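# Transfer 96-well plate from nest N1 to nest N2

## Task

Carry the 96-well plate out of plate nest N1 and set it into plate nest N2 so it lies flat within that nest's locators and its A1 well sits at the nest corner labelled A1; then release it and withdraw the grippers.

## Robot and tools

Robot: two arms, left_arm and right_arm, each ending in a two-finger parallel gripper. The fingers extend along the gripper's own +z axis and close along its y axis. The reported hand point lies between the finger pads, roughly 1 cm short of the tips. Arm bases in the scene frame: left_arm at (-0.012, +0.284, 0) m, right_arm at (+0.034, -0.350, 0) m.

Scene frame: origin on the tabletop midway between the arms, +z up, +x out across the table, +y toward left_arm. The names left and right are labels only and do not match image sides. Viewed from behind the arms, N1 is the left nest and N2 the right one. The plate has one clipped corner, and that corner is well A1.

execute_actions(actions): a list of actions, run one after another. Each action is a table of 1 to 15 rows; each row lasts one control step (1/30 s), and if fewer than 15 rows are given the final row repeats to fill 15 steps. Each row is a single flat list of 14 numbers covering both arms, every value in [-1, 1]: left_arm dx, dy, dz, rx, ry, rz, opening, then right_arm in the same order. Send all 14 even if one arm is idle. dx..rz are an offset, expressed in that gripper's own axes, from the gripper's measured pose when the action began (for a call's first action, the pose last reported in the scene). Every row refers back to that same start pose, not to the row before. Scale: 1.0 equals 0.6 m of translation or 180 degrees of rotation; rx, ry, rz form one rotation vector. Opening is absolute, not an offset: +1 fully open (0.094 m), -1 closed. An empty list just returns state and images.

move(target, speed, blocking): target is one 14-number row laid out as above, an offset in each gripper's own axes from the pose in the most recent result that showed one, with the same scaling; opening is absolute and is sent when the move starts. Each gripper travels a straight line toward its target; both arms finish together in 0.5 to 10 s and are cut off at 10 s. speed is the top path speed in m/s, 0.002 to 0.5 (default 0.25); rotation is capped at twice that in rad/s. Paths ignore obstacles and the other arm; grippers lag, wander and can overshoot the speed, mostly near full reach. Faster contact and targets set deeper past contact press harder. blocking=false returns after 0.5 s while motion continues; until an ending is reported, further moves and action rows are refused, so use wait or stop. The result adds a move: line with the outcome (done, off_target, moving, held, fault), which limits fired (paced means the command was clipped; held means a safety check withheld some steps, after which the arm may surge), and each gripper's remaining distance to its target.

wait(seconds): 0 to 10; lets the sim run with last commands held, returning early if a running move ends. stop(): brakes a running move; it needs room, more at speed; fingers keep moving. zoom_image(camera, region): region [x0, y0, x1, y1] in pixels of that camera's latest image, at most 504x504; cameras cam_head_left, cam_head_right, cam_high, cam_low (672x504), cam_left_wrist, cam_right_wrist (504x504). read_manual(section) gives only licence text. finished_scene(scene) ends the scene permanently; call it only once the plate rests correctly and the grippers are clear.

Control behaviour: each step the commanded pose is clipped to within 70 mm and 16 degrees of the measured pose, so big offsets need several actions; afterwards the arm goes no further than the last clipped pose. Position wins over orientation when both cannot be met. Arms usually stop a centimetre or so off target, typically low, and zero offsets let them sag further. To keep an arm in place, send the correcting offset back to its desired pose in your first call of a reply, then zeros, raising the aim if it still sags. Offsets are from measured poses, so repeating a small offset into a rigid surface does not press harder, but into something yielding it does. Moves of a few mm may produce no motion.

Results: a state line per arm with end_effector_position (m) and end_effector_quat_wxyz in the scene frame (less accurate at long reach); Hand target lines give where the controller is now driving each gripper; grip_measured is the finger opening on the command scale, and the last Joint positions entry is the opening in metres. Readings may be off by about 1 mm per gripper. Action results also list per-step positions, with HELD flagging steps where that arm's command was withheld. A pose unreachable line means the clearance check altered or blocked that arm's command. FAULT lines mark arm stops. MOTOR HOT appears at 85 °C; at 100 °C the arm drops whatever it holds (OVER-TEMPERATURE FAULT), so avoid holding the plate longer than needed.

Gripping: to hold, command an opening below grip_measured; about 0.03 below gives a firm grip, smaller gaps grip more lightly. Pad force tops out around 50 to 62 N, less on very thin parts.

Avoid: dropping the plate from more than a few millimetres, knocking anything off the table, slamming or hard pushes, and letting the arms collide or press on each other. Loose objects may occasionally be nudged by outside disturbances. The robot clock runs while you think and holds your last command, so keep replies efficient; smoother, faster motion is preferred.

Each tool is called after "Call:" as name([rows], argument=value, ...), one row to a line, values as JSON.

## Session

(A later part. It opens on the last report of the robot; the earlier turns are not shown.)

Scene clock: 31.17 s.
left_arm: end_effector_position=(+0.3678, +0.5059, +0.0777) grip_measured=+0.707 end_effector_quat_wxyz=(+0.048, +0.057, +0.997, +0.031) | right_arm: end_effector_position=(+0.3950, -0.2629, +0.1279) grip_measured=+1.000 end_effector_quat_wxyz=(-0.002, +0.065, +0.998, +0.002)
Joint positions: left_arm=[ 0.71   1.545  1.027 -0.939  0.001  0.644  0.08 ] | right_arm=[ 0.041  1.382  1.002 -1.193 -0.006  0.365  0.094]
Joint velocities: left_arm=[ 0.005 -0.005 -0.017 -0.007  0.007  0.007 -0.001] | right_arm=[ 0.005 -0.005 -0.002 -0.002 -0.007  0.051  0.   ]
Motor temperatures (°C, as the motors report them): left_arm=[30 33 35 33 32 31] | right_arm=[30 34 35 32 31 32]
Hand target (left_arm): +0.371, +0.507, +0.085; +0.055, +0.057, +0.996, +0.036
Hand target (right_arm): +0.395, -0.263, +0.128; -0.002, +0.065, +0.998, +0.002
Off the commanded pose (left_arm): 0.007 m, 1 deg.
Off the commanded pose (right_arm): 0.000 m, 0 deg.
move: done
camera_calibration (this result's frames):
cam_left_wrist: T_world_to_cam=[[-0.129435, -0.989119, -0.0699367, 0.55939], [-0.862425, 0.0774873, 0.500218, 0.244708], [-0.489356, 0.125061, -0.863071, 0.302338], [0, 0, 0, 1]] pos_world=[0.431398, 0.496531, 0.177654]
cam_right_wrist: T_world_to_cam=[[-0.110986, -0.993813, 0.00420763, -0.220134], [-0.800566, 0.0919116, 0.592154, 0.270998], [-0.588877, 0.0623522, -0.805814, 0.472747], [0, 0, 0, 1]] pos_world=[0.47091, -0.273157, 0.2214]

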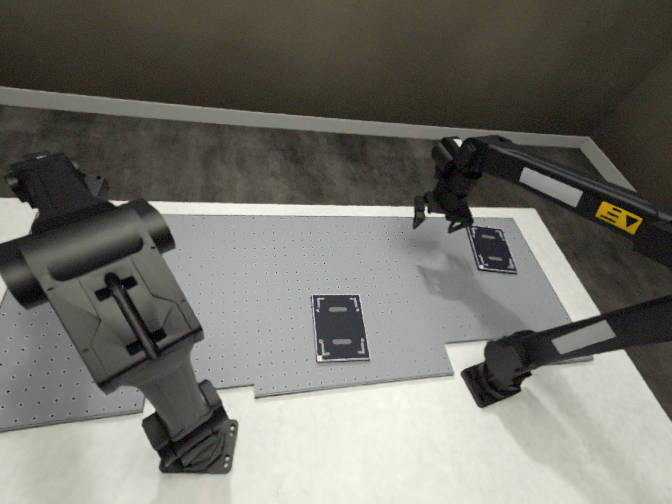

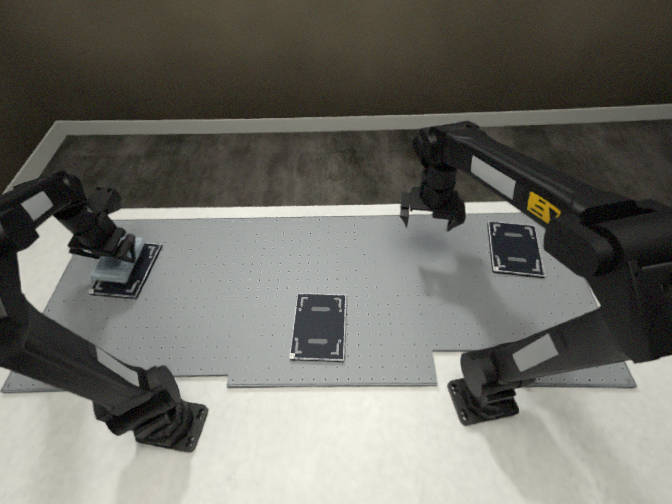

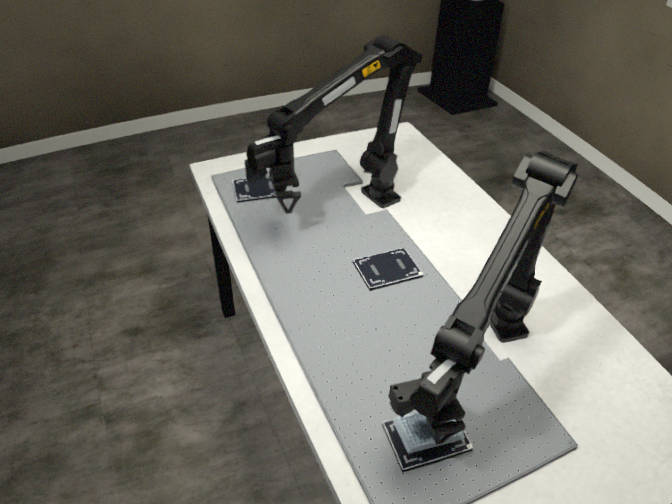

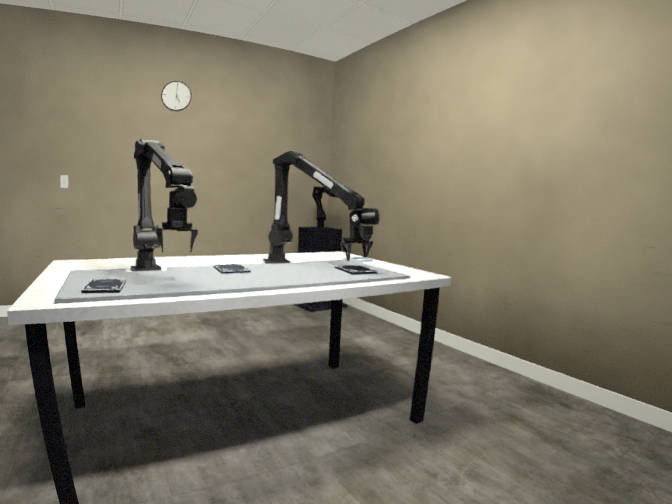

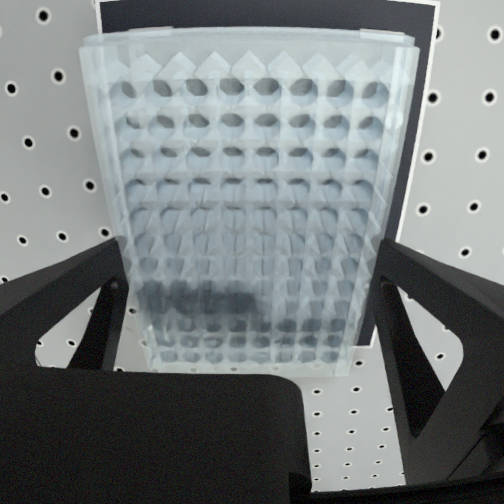

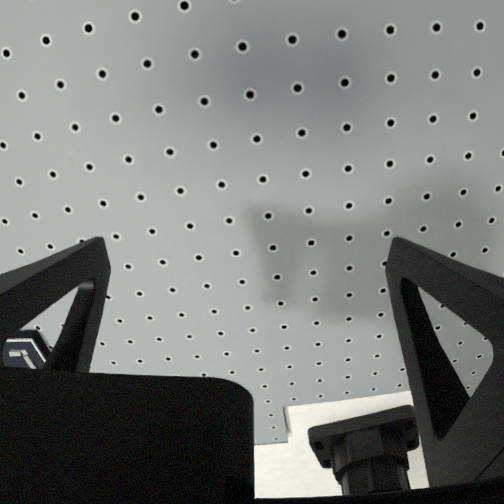

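Call:
move(target=[-0.1797,-0.8692,-0.046,0.0412,-0.0053,-0.0021,0.675,0,0,0,0,0,0,1], speed=0.4)

Scene clock: 34.63 s.
left_arm: end_effector_position=(+0.3995, -0.0284, +0.0654) grip_measured=+0.707 end_effector_quat_wxyz=(+0.035, +0.067, +0.996, -0.042) | right_arm: end_effector_position=(+0.3950, -0.2629, +0.1279) grip_measured=+1.000 end_effector_quat_wxyz=(-0.002, +0.065, +0.998, +0.002)
Joint positions: left_arm=[-0.459  1.747  1.251 -0.971  0.032 -0.506  0.08 ] | right_arm=[ 0.041  1.382  1.002 -1.193 -0.006  0.365  0.094]
Joint velocities: left_arm=[-0.005 -0.015  0.002  0.017  0.022 -0.081 -0.001] | right_arm=[-0.015 -0.015 -0.007  0.007 -0.095 -0.051  0.   ]
Motor temperatures (°C, as the motors report them): left_arm=[30 33 36 33 32 31] | right_arm=[30 34 35 32 31 32]
Hand target (left_arm): +0.415, -0.033, +0.080; +0.047, +0.056, +0.996, -0.048
Hand target (right_arm): +0.395, -0.263, +0.128; -0.002, +0.065, +0.998, +0.002
Off the commanded pose (left_arm): 0.021 m, 2 deg.
Off the commanded pose (right_arm): 0.000 m, 0 deg.
move: off_target (left_arm)
camera_calibration (this result's frames):
cam_left_wrist: T_world_to_cam=[[-0.155466, -0.984891, 0.0762922, 0.0350129], [-0.841548, 0.172492, 0.511902, 0.31318], [-0.517327, 0.0153796, -0.855649, 0.381618], [0, 0, 0, 1]] pos_world=[0.466421, -0.0254064, 0.163542]
cam_right_wrist: T_world_to_cam=[[-0.110986, -0.993813, 0.00420763, -0.220134], [-0.800566, 0.0919116, 0.592154, 0.270998], [-0.588877, 0.0623522, -0.805814, 0.472747], [0, 0, 0, 1]] pos_world=[0.47091, -0.273157, 0.2214]

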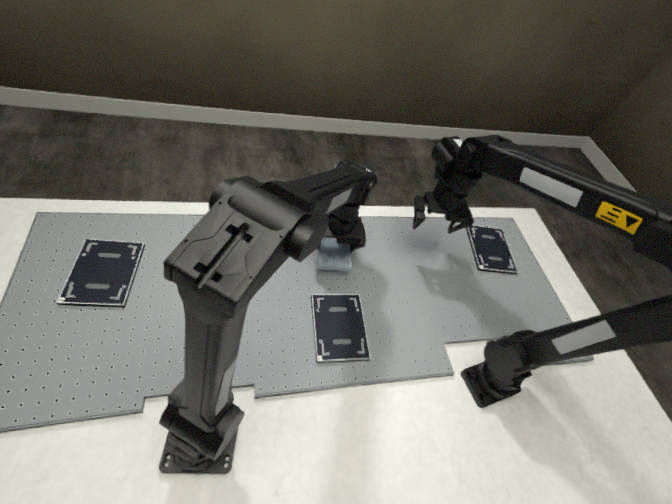

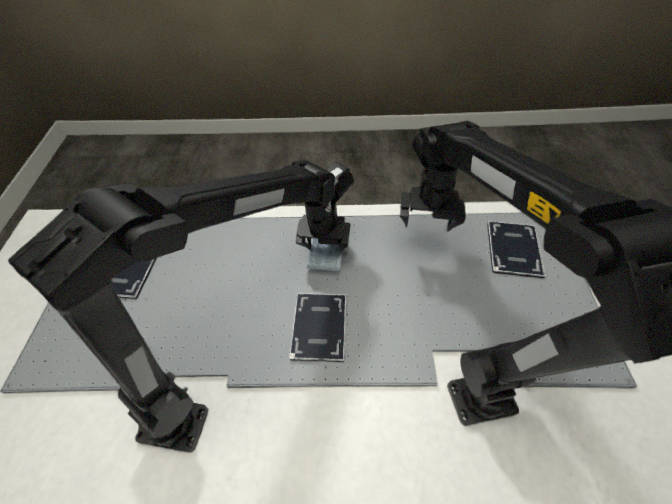

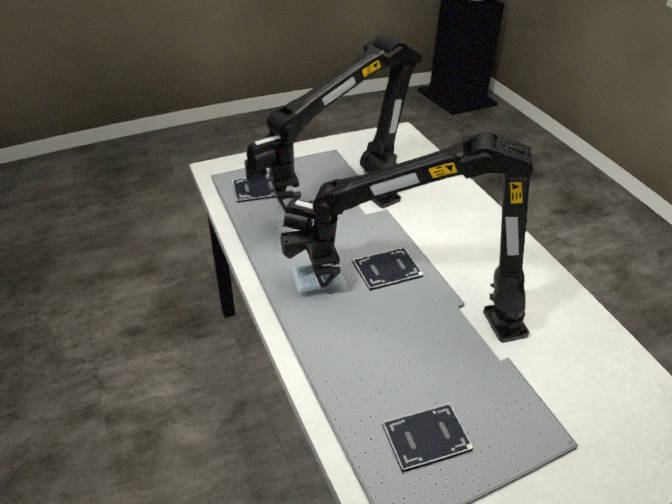

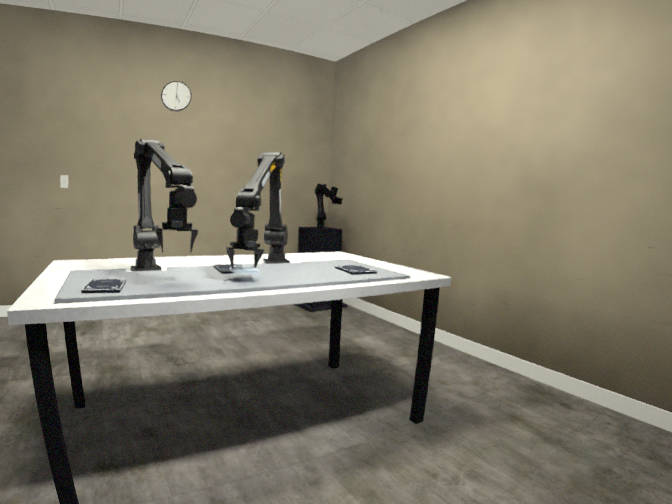

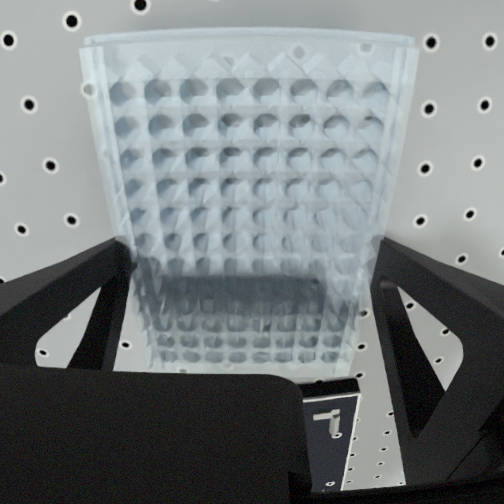

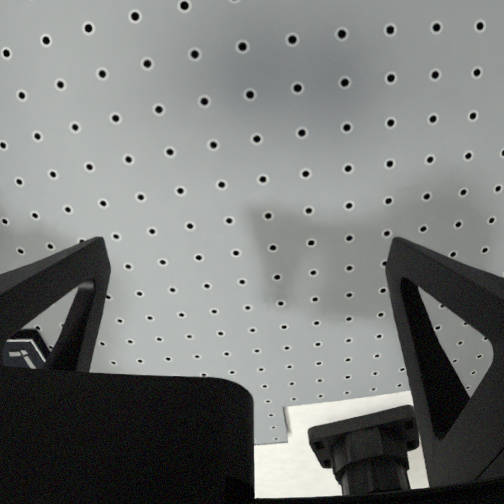

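Call:
move(target=[0.0063,0.0186,0.0527,-0.0213,0.0123,0,0.675,0,0,0,0,0,0,1], speed=0.06)

Scene clock: 38.57 s.
left_arm: end_effector_position=(+0.3995, -0.0206, +0.0366) grip_measured=+0.707 end_effector_quat_wxyz=(+0.020, +0.064, +0.998, -0.010) | right_arm: end_effector_position=(+0.3950, -0.2629, +0.1279) grip_measured=+1.000 end_effector_quat_wxyz=(-0.002, +0.065, +0.998, +0.002)
Joint positions: left_arm=[-0.459  1.805  1.251 -0.971 -0.005 -0.509  0.08 ] | right_arm=[ 0.041  1.382  1.002 -1.193 -0.006  0.365  0.094]
Joint velocities: left_arm=[ 0.015 -0.015 -0.002 -0.002  0.007  0.007 -0.   ] | right_arm=[-0.005  0.005 -0.002  0.007  0.007 -0.051  0.   ]
Motor temperatures (°C, as the motors report them): left_arm=[30 33 37 33 32 31] | right_arm=[30 34 35 32 31 32]
Hand target (left_arm): +0.399, -0.019, +0.032; +0.018, +0.066, +0.998, -0.007
Hand target (right_arm): +0.395, -0.263, +0.128; -0.002, +0.065, +0.998, +0.002
Off the commanded pose (left_arm): 0.004 m, 1 deg.
Off the commanded pose (right_arm): 0.000 m, 0 deg.
move: done
camera_calibration (this result's frames):
cam_left_wrist: T_world_to_cam=[[-0.148578, -0.988754, 0.0170304, 0.0442508], [-0.829076, 0.133933, 0.542859, 0.319692], [-0.539035, 0.0665372, -0.839651, 0.365988], [0, 0, 0, 1]] pos_world=[0.468903, -0.023416, 0.133001]
cam_right_wrist: T_world_to_cam=[[-0.110986, -0.993813, 0.00420763, -0.220134], [-0.800566, 0.0919116, 0.592154, 0.270998], [-0.588877, 0.0623522, -0.805814, 0.472747], [0, 0, 0, 1]] pos_world=[0.47091, -0.273157, 0.2214]

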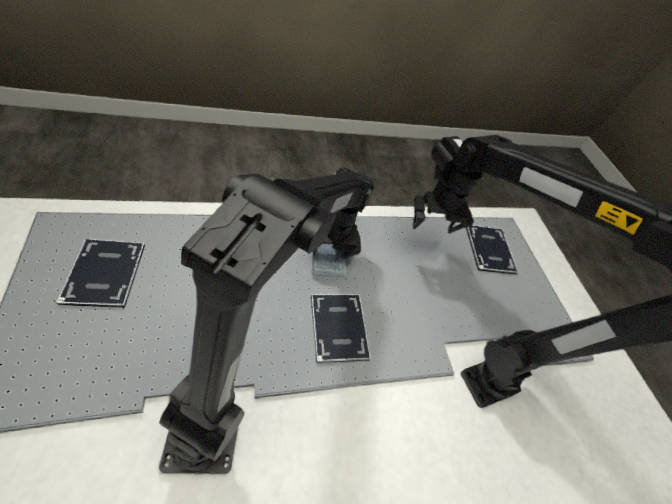

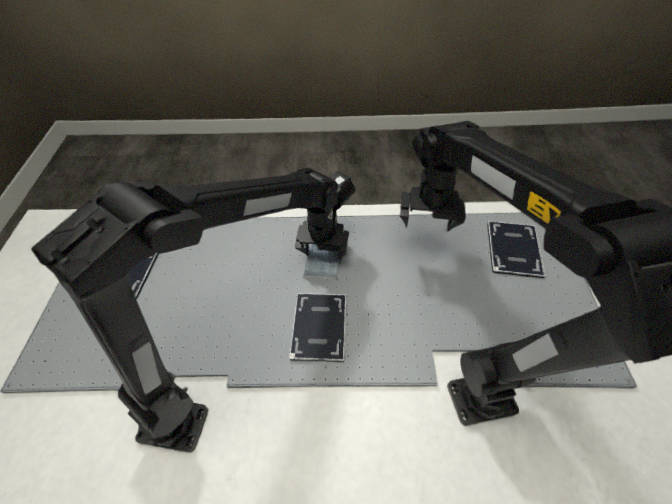

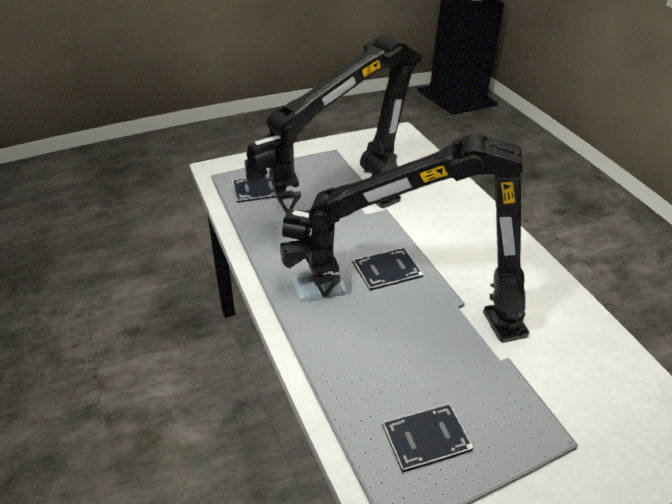

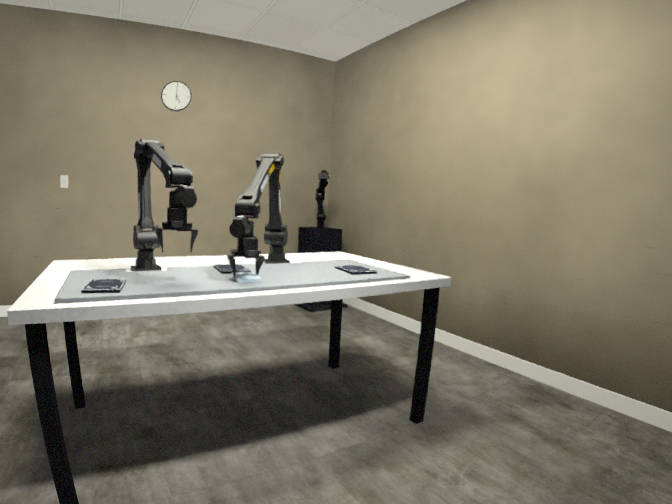

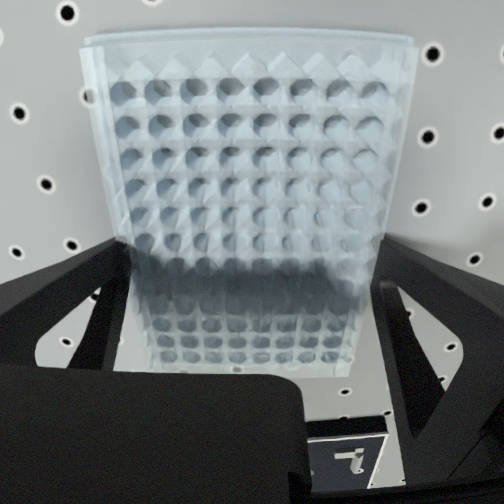

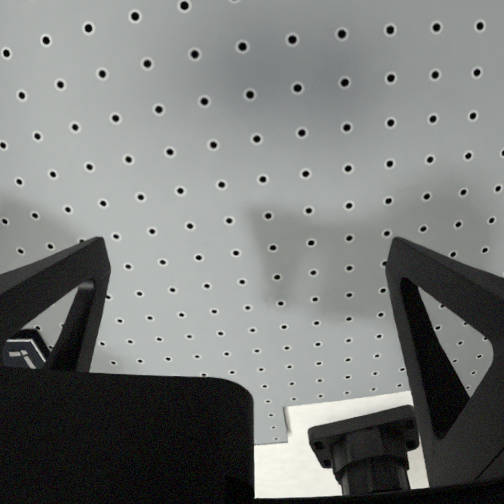

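Call:
zoom_image(camera="cam_left_wrist", region=[290, 380, 430, 500])

Call:
zoom_image(camera="cam_right_wrist", region=[0, 300, 120, 390])

Region (290, 380, 430, 500) of cam_left_wrist's 504x504 image, scaled by 3.600, with more detail than that image has; it fills the top 432 rows of this view, and the rest is white.

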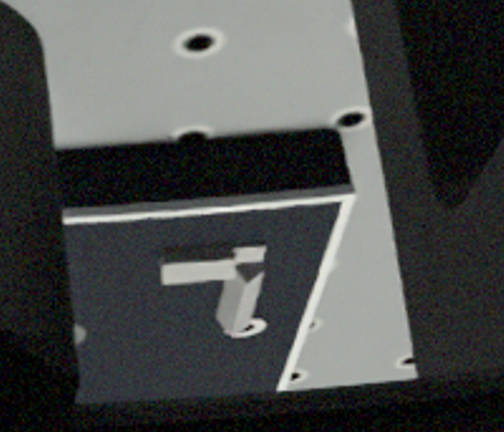

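Region (0, 300, 120, 390) of cam_right_wrist's 504x504 image, scaled by 4.200, with more detail than that image has; it fills the top 378 rows of this view, and the rest is white.

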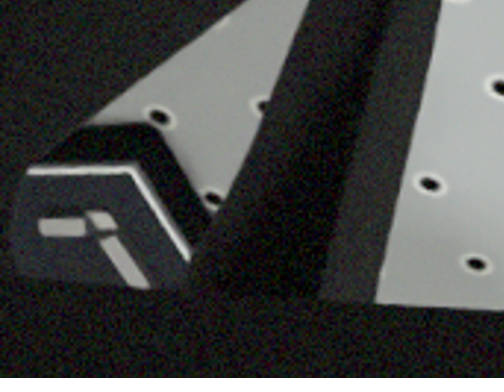

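Call:
execute_actions([
  [[0,0,0,0,0,0,0.69,0,0,0,0,0,0,1],[0,0,0,0,0,0,0.705,0,0,0,0,0,0,1],[0,0,0,0,0,0,0.72,0,0,0,0,0,0,1],[0,0,0,0,0,0,0.75,0,0,0,0,0,0,1],[-0.0017,-0.0009,-0.0082,0.0016,-0.0028,0,0.80,0,0,0,0,0,0,1],[-0.0025,-0.0014,-0.0123,0.0023,-0.0042,0,0.86,0,0,0,0,0,0,1],[-0.0034,-0.0019,-0.0163,0.0031,-0.0056,0,0.92,0,0,0,0,0,0,1],[-0.0047,-0.0026,-0.0229,0.0043,-0.0078,0,0.96,0,0,0,0,0,0,1],[-0.0064,-0.0036,-0.031,0.0059,-0.0106,0,1,0,0,0,0,0,0,1],[-0.0085,-0.0047,-0.0409,0.0078,-0.0139,0,1,0,0,0,0,0,0,1],[-0.0105,-0.0058,-0.0507,0.0096,-0.0172,0,1,0,0,0,0,0,0,1],[-0.0125,-0.007,-0.0605,0.0115,-0.0206,0,1,0,0,0,0,0,0,1],[-0.0144,-0.008,-0.0694,0.0132,-0.0236,0,1,0,0,0,0,0,0,1],[-0.0159,-0.0088,-0.0768,0.0146,-0.0261,0,1,0,0,0,0,0,0,1],[-0.0169,-0.0094,-0.0817,0.0155,-0.0278,0,1,0,0,0,0,0,0,1]],
])

Scene clock: 42.10 s.
left_arm: end_effector_position=(+0.4025, -0.0228, +0.0583) grip_measured=+1.000 end_effector_quat_wxyz=(+0.039, +0.064, +0.997, -0.022) | right_arm: end_effector_position=(+0.3950, -0.2629, +0.1279) grip_measured=+1.000 end_effector_quat_wxyz=(-0.002, +0.065, +0.998, +0.002)
Joint positions: left_arm=[-0.459  1.761  1.251 -0.971 -0.005 -0.509  0.094] | right_arm=[ 0.041  1.382  1.002 -1.193 -0.006  0.365  0.094]
Joint velocities: left_arm=[-0.015 -0.386 -0.012  0.002 -0.051 -0.037  0.   ] | right_arm=[-0.015 -0.015 -0.002 -0.007  0.022  0.022  0.   ]
Motor temperatures (°C, as the motors report them): left_arm=[30 34 36 33 32 31] | right_arm=[30 34 35 32 31 32]
Hand target (left_arm): +0.407, -0.027, +0.086; +0.062, +0.065, +0.995, -0.037
Hand target (right_arm): +0.395, -0.263, +0.128; -0.002, +0.065, +0.998, +0.002
Off the commanded pose (left_arm): 0.028 m, 3 deg.
Off the commanded pose (right_arm): 0.000 m, 0 deg.
Step readings (end_effector_position):
0: left_arm (+0.3995, -0.0206, +0.0366) | right_arm (+0.3950, -0.2629, +0.1279)
1: left_arm (+0.3995, -0.0206, +0.0366) | right_arm (+0.3950, -0.2629, +0.1279)
2: left_arm (+0.3995, -0.0206, +0.0366) | right_arm (+0.3950, -0.2629, +0.1279)
4: left_arm (+0.3995, -0.0206, +0.0366) | right_arm (+0.3950, -0.2629, +0.1279)
8: left_arm (+0.3995, -0.0206, +0.0367) | right_arm (+0.3950, -0.2629, +0.1279)
15: end_effector_position above
camera_calibration (this result's frames):
cam_left_wrist: T_world_to_cam=[[-0.149552, -0.988032, 0.0377697, 0.0413533], [-0.847785, 0.147794, 0.509331, 0.320422], [-0.508817, 0.0441509, -0.859742, 0.3745], [0, 0, 0, 1]] pos_world=[0.468386, -0.0230325, 0.15721]
cam_right_wrist: T_world_to_cam=[[-0.110986, -0.993813, 0.00420763, -0.220134], [-0.800566, 0.0919116, 0.592154, 0.270998], [-0.588877, 0.0623522, -0.805814, 0.472747], [0, 0, 0, 1]] pos_world=[0.47091, -0.273157, 0.2214]

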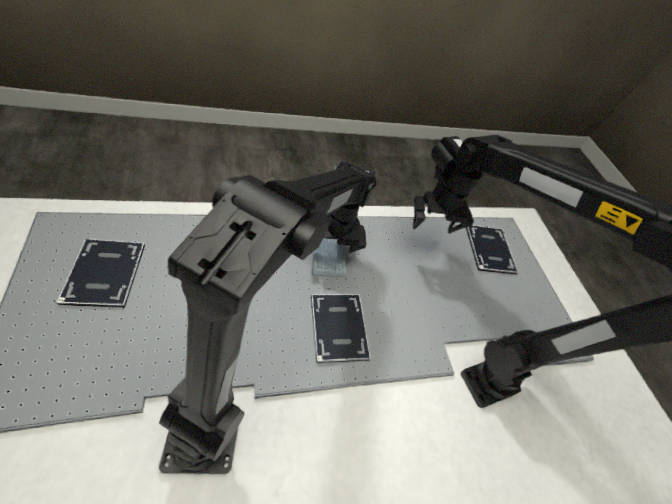

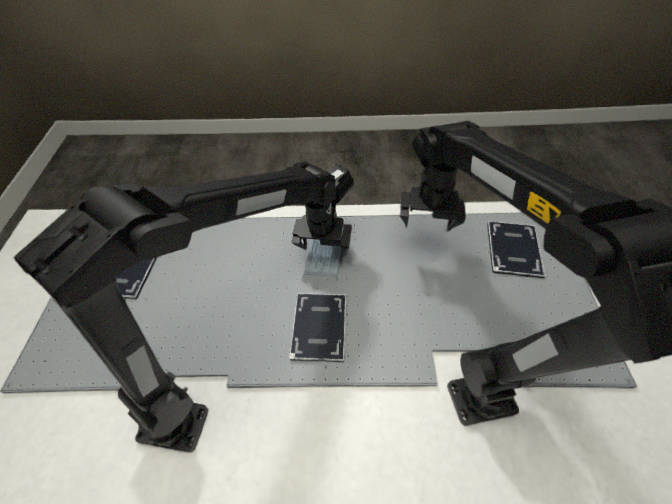

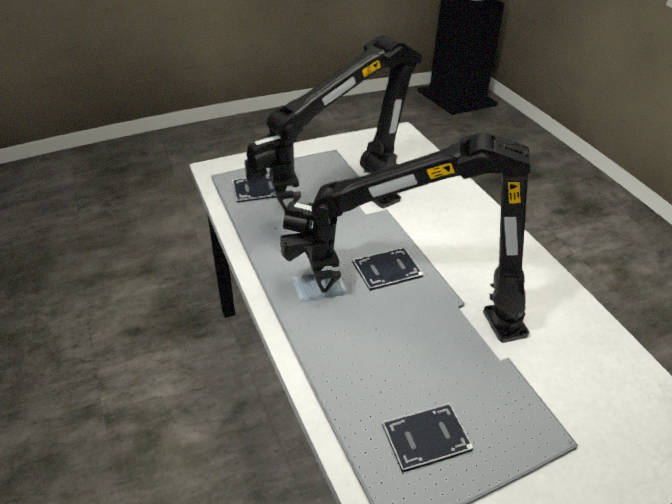

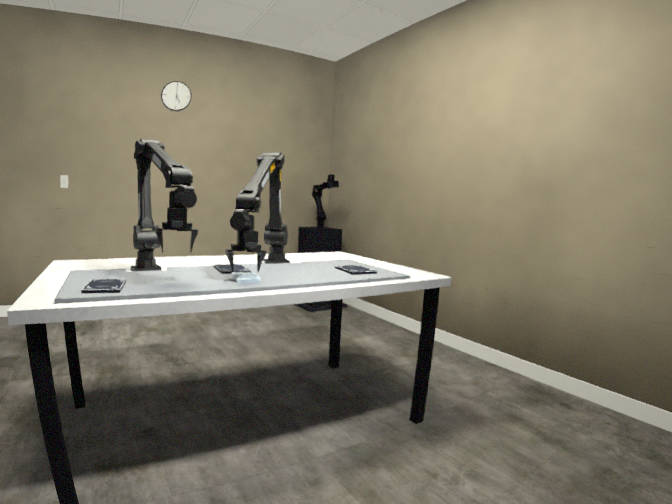

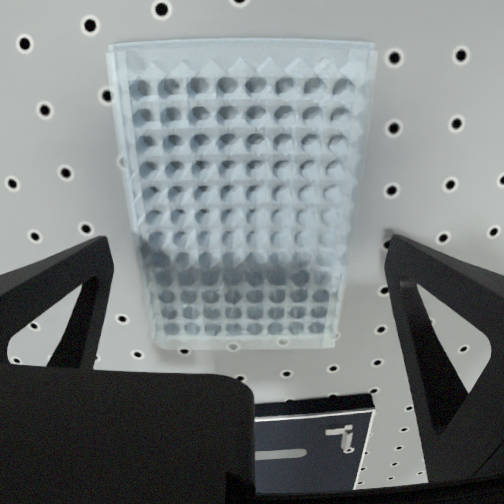

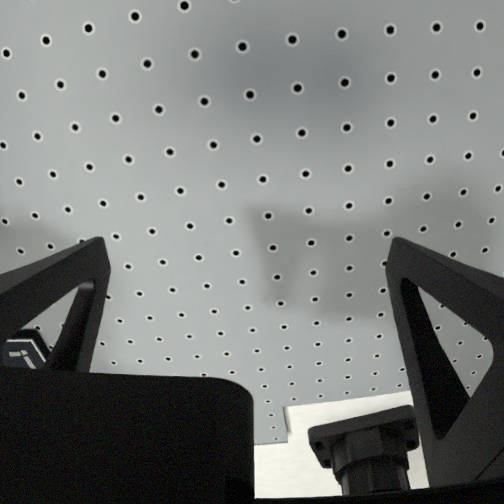

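Call:
move(target=[0.226,0.506,-0.175,-0.0156,0,0,1,0.043,0.4458,0.0867,-0.0227,-0.0204,-0.002,1], speed=0.4)

Scene clock: 44.73 s.
left_arm: end_effector_position=(+0.3058, +0.3046, +0.1503) grip_measured=+1.000 end_effector_quat_wxyz=(+0.055, +0.055, +0.997, +0.011) | right_arm: end_effector_position=(+0.3898, -0.0062, +0.0667) grip_measured=+1.000 end_effector_quat_wxyz=(+0.019, +0.054, +0.998, +0.022)
Joint positions: left_arm=[ 0.241  1.138  0.851 -1.172 -0.01   0.173  0.094] | right_arm=[ 0.574  1.72   1.222 -1.015 -0.002  0.876  0.094]
Joint velocities: left_arm=[-0.005  0.005 -0.002 -0.002 -0.022 -0.081  0.   ] | right_arm=[ 0.005 -0.005  0.007 -0.002 -0.051 -0.037  0.   ]
Motor temperatures (°C, as the motors report them): left_arm=[30 34 36 33 32 31] | right_arm=[30 34 35 32 31 32]
Hand target (left_arm): +0.301, +0.302, +0.150; +0.046, +0.064, +0.997, +0.009
Hand target (right_arm): +0.406, +0.004, +0.076; +0.032, +0.062, +0.997, +0.034
Off the commanded pose (left_arm): 0.013 m, 2 deg.
Off the commanded pose (right_arm): 0.021 m, 2 deg.
move: off_target (left_arm, right_arm)
camera_calibration (this result's frames):
cam_left_wrist: T_world_to_cam=[[-0.128335, -0.991248, -0.0309536, 0.351695], [-0.868119, 0.0971941, 0.486748, 0.168257], [-0.479479, 0.0893381, -0.872994, 0.369145], [0, 0, 0, 1]] pos_world=[0.368199, 0.299284, 0.251249]
cam_right_wrist: T_world_to_cam=[[-0.0887693, -0.995407, -0.0358522, 0.0286454], [-0.82707, 0.0536041, 0.559537, 0.291798], [-0.555045, 0.0793219, -0.82803, 0.392737], [0, 0, 0, 1]] pos_world=[0.461867, -0.0182804, 0.162953]

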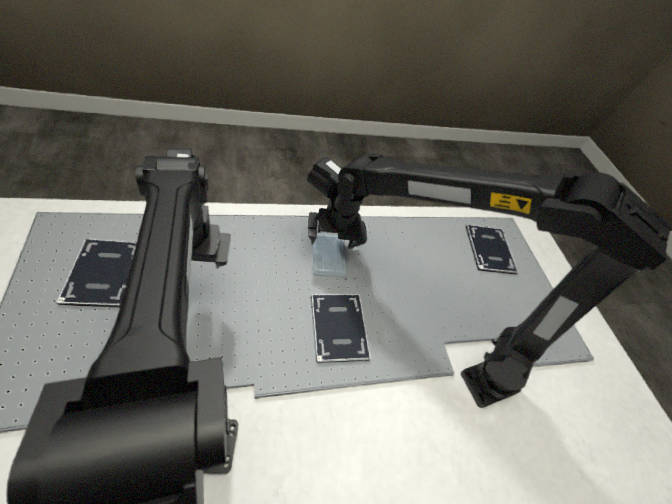

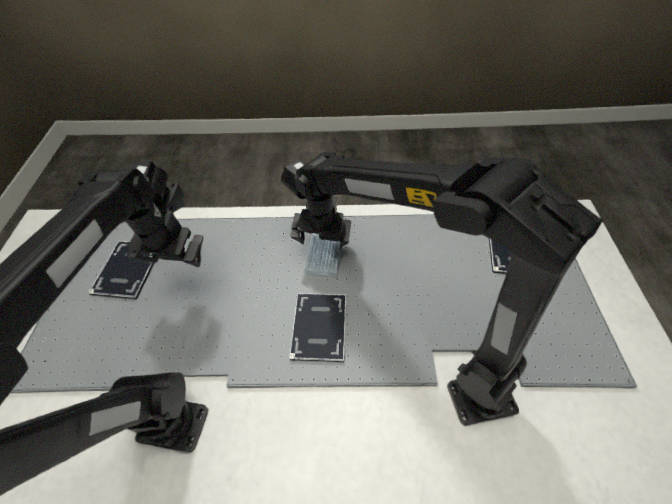

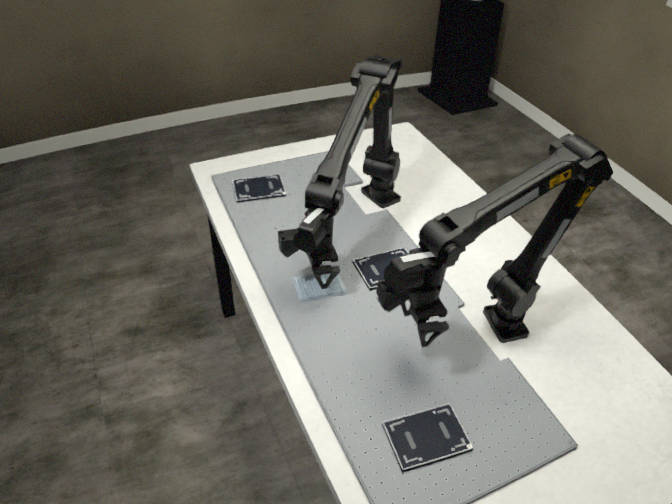

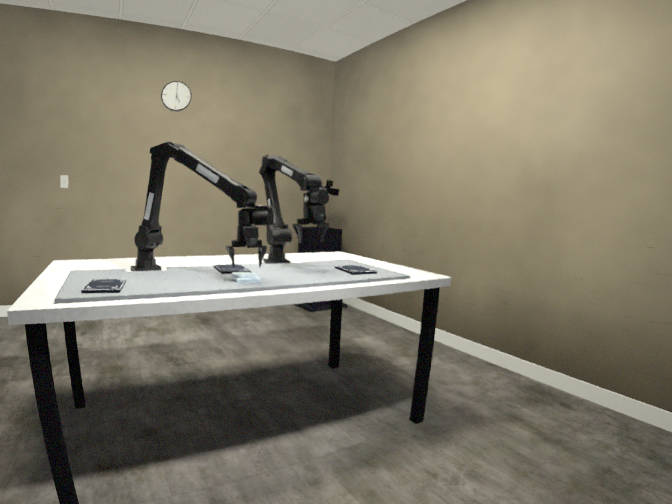

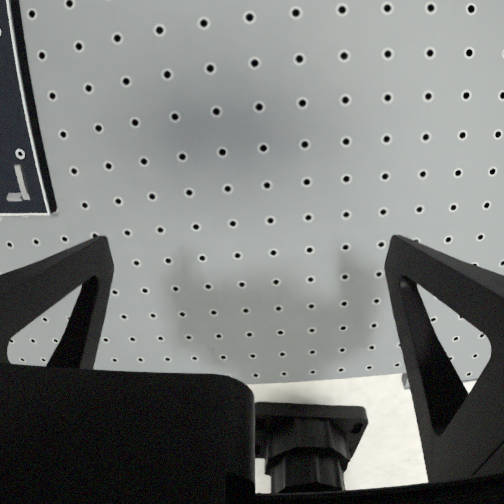

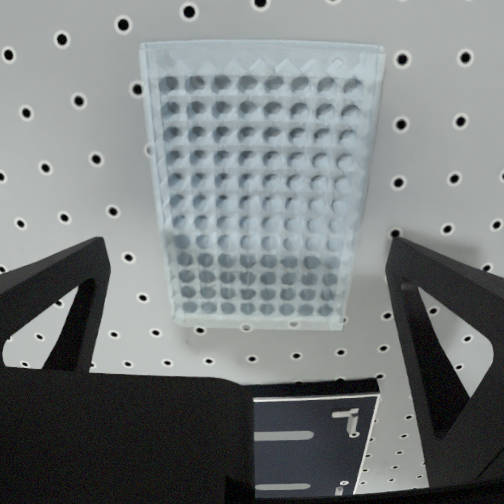

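Call:
zoom_image(camera="cam_right_wrist", region=[0, 0, 252, 252])

Call:
zoom_image(camera="cam_right_wrist", region=[252, 0, 504, 252])

Call:
zoom_image(camera="cam_right_wrist", region=[100, 220, 400, 400])

Region (0, 0, 252, 252) of cam_right_wrist's 504x504 image, scaled by 2.000, with more detail than that image has.

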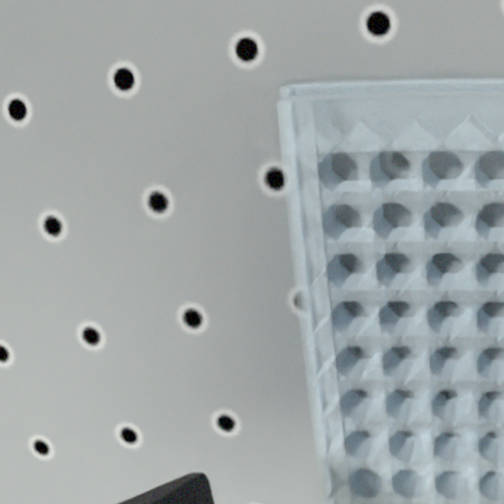

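Region (252, 0, 504, 252) of cam_right_wrist's 504x504 image, scaled by 2.000, with more detail than that image has.

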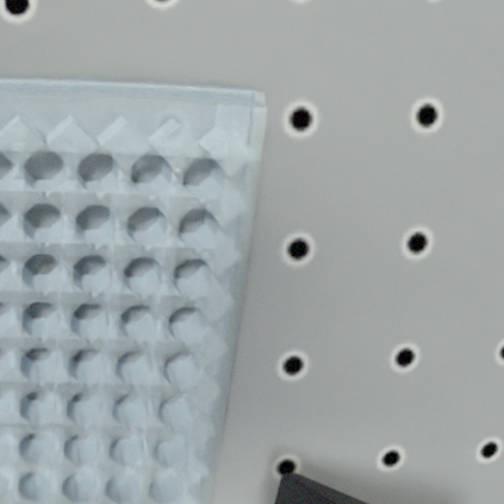

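Region (100, 220, 400, 400) of cam_right_wrist's 504x504 image, scaled by 1.680, with more detail than that image has; it fills the top 302 rows of this view, and the rest is white.

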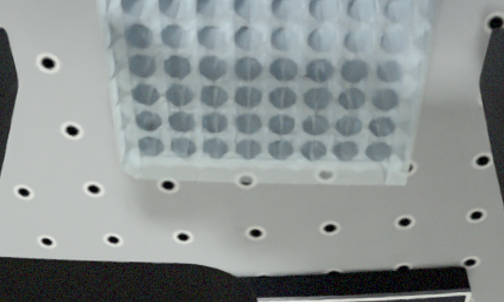

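Call:
move(target=[0,0,0,0,0,0,1,0.0021,-0.0026,0.0662,0.0133,0.0111,0,1], speed=0.08)

Scene clock: 49.00 s.
left_arm: end_effector_position=(+0.3058, +0.3046, +0.1503) grip_measured=+1.000 end_effector_quat_wxyz=(+0.055, +0.057, +0.997, +0.011) | right_arm: end_effector_position=(+0.3888, -0.0072, +0.0333) grip_measured=+1.000 end_effector_quat_wxyz=(+0.001, +0.055, +0.998, +0.002)
Joint positions: left_arm=[ 0.241  1.138  0.851 -1.172 -0.01   0.176  0.094] | right_arm=[ 0.574  1.791  1.222 -0.997 -0.002  0.877  0.094]
Joint velocities: left_arm=[-0.005 -0.005 -0.007 -0.022 -0.066  0.037  0.   ] | right_arm=[-0.005 -0.005 -0.002  0.012 -0.007  0.037  0.   ]
Motor temperatures (°C, as the motors report them): left_arm=[30 33 36 33 32 31] | right_arm=[30 34 35 32 31 32]
Hand target (left_arm): +0.306, +0.305, +0.150; +0.055, +0.055, +0.997, +0.011
Hand target (right_arm): +0.390, -0.006, +0.027; +0.000, +0.054, +0.999, +0.002
Off the commanded pose (left_arm): 0.000 m, 0 deg.
Off the commanded pose (right_arm): 0.007 m, 0 deg.
move: done
camera_calibration (this result's frames):
cam_left_wrist: T_world_to_cam=[[-0.131342, -0.990843, -0.0312814, 0.35254], [-0.867796, 0.0996621, 0.486824, 0.167395], [-0.479249, 0.0910864, -0.87294, 0.368534], [0, 0, 0, 1]] pos_world=[0.368188, 0.299061, 0.251244]
cam_right_wrist: T_world_to_cam=[[-0.0905126, -0.995886, 0.00421955, 0.0257998], [-0.805079, 0.0756635, 0.588322, 0.300402], [-0.586222, 0.0498535, -0.808615, 0.3759], [0, 0, 0, 1]] pos_world=[0.464543, -0.0157757, 0.127117]

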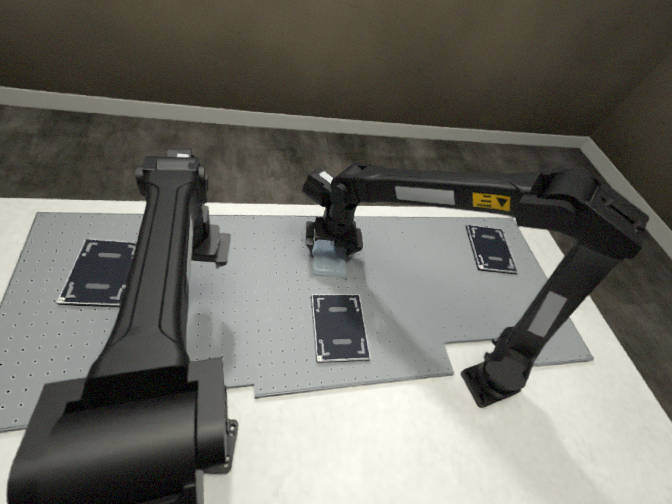

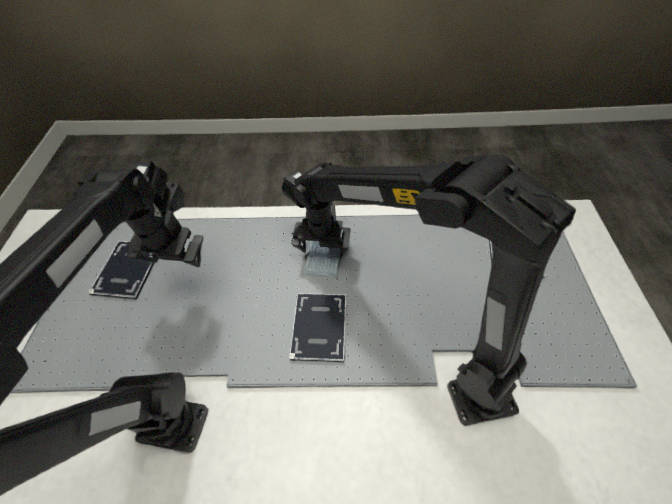

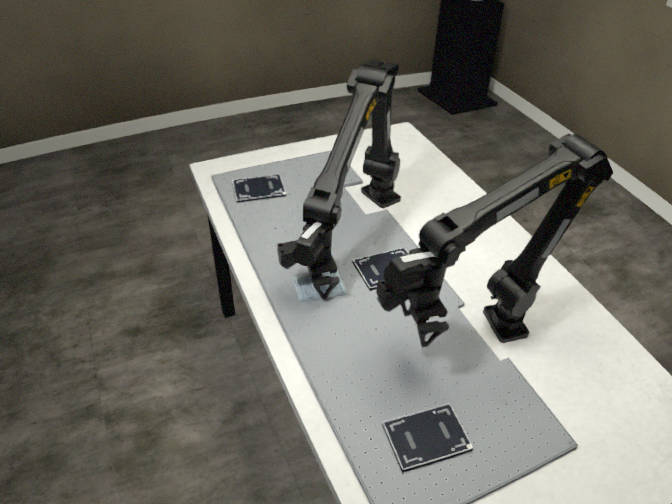

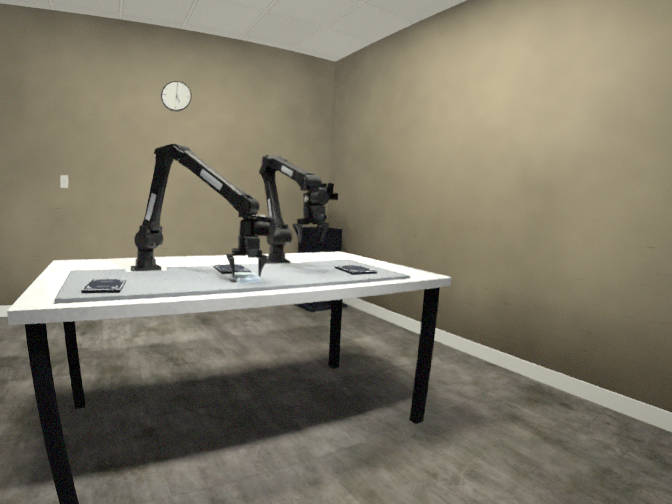

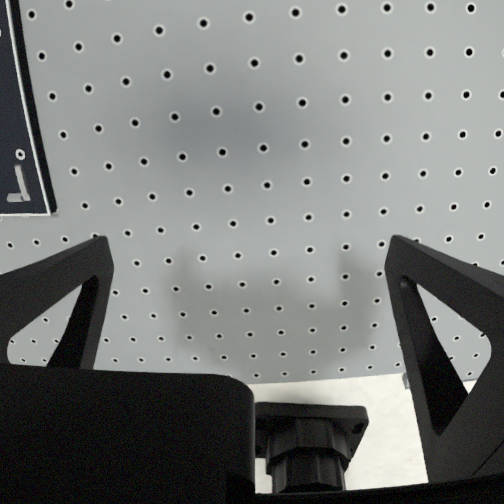

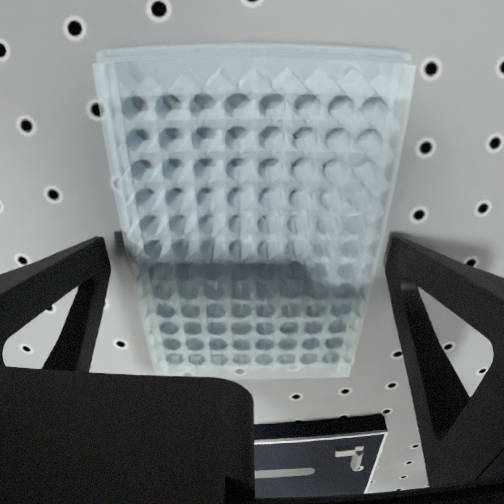

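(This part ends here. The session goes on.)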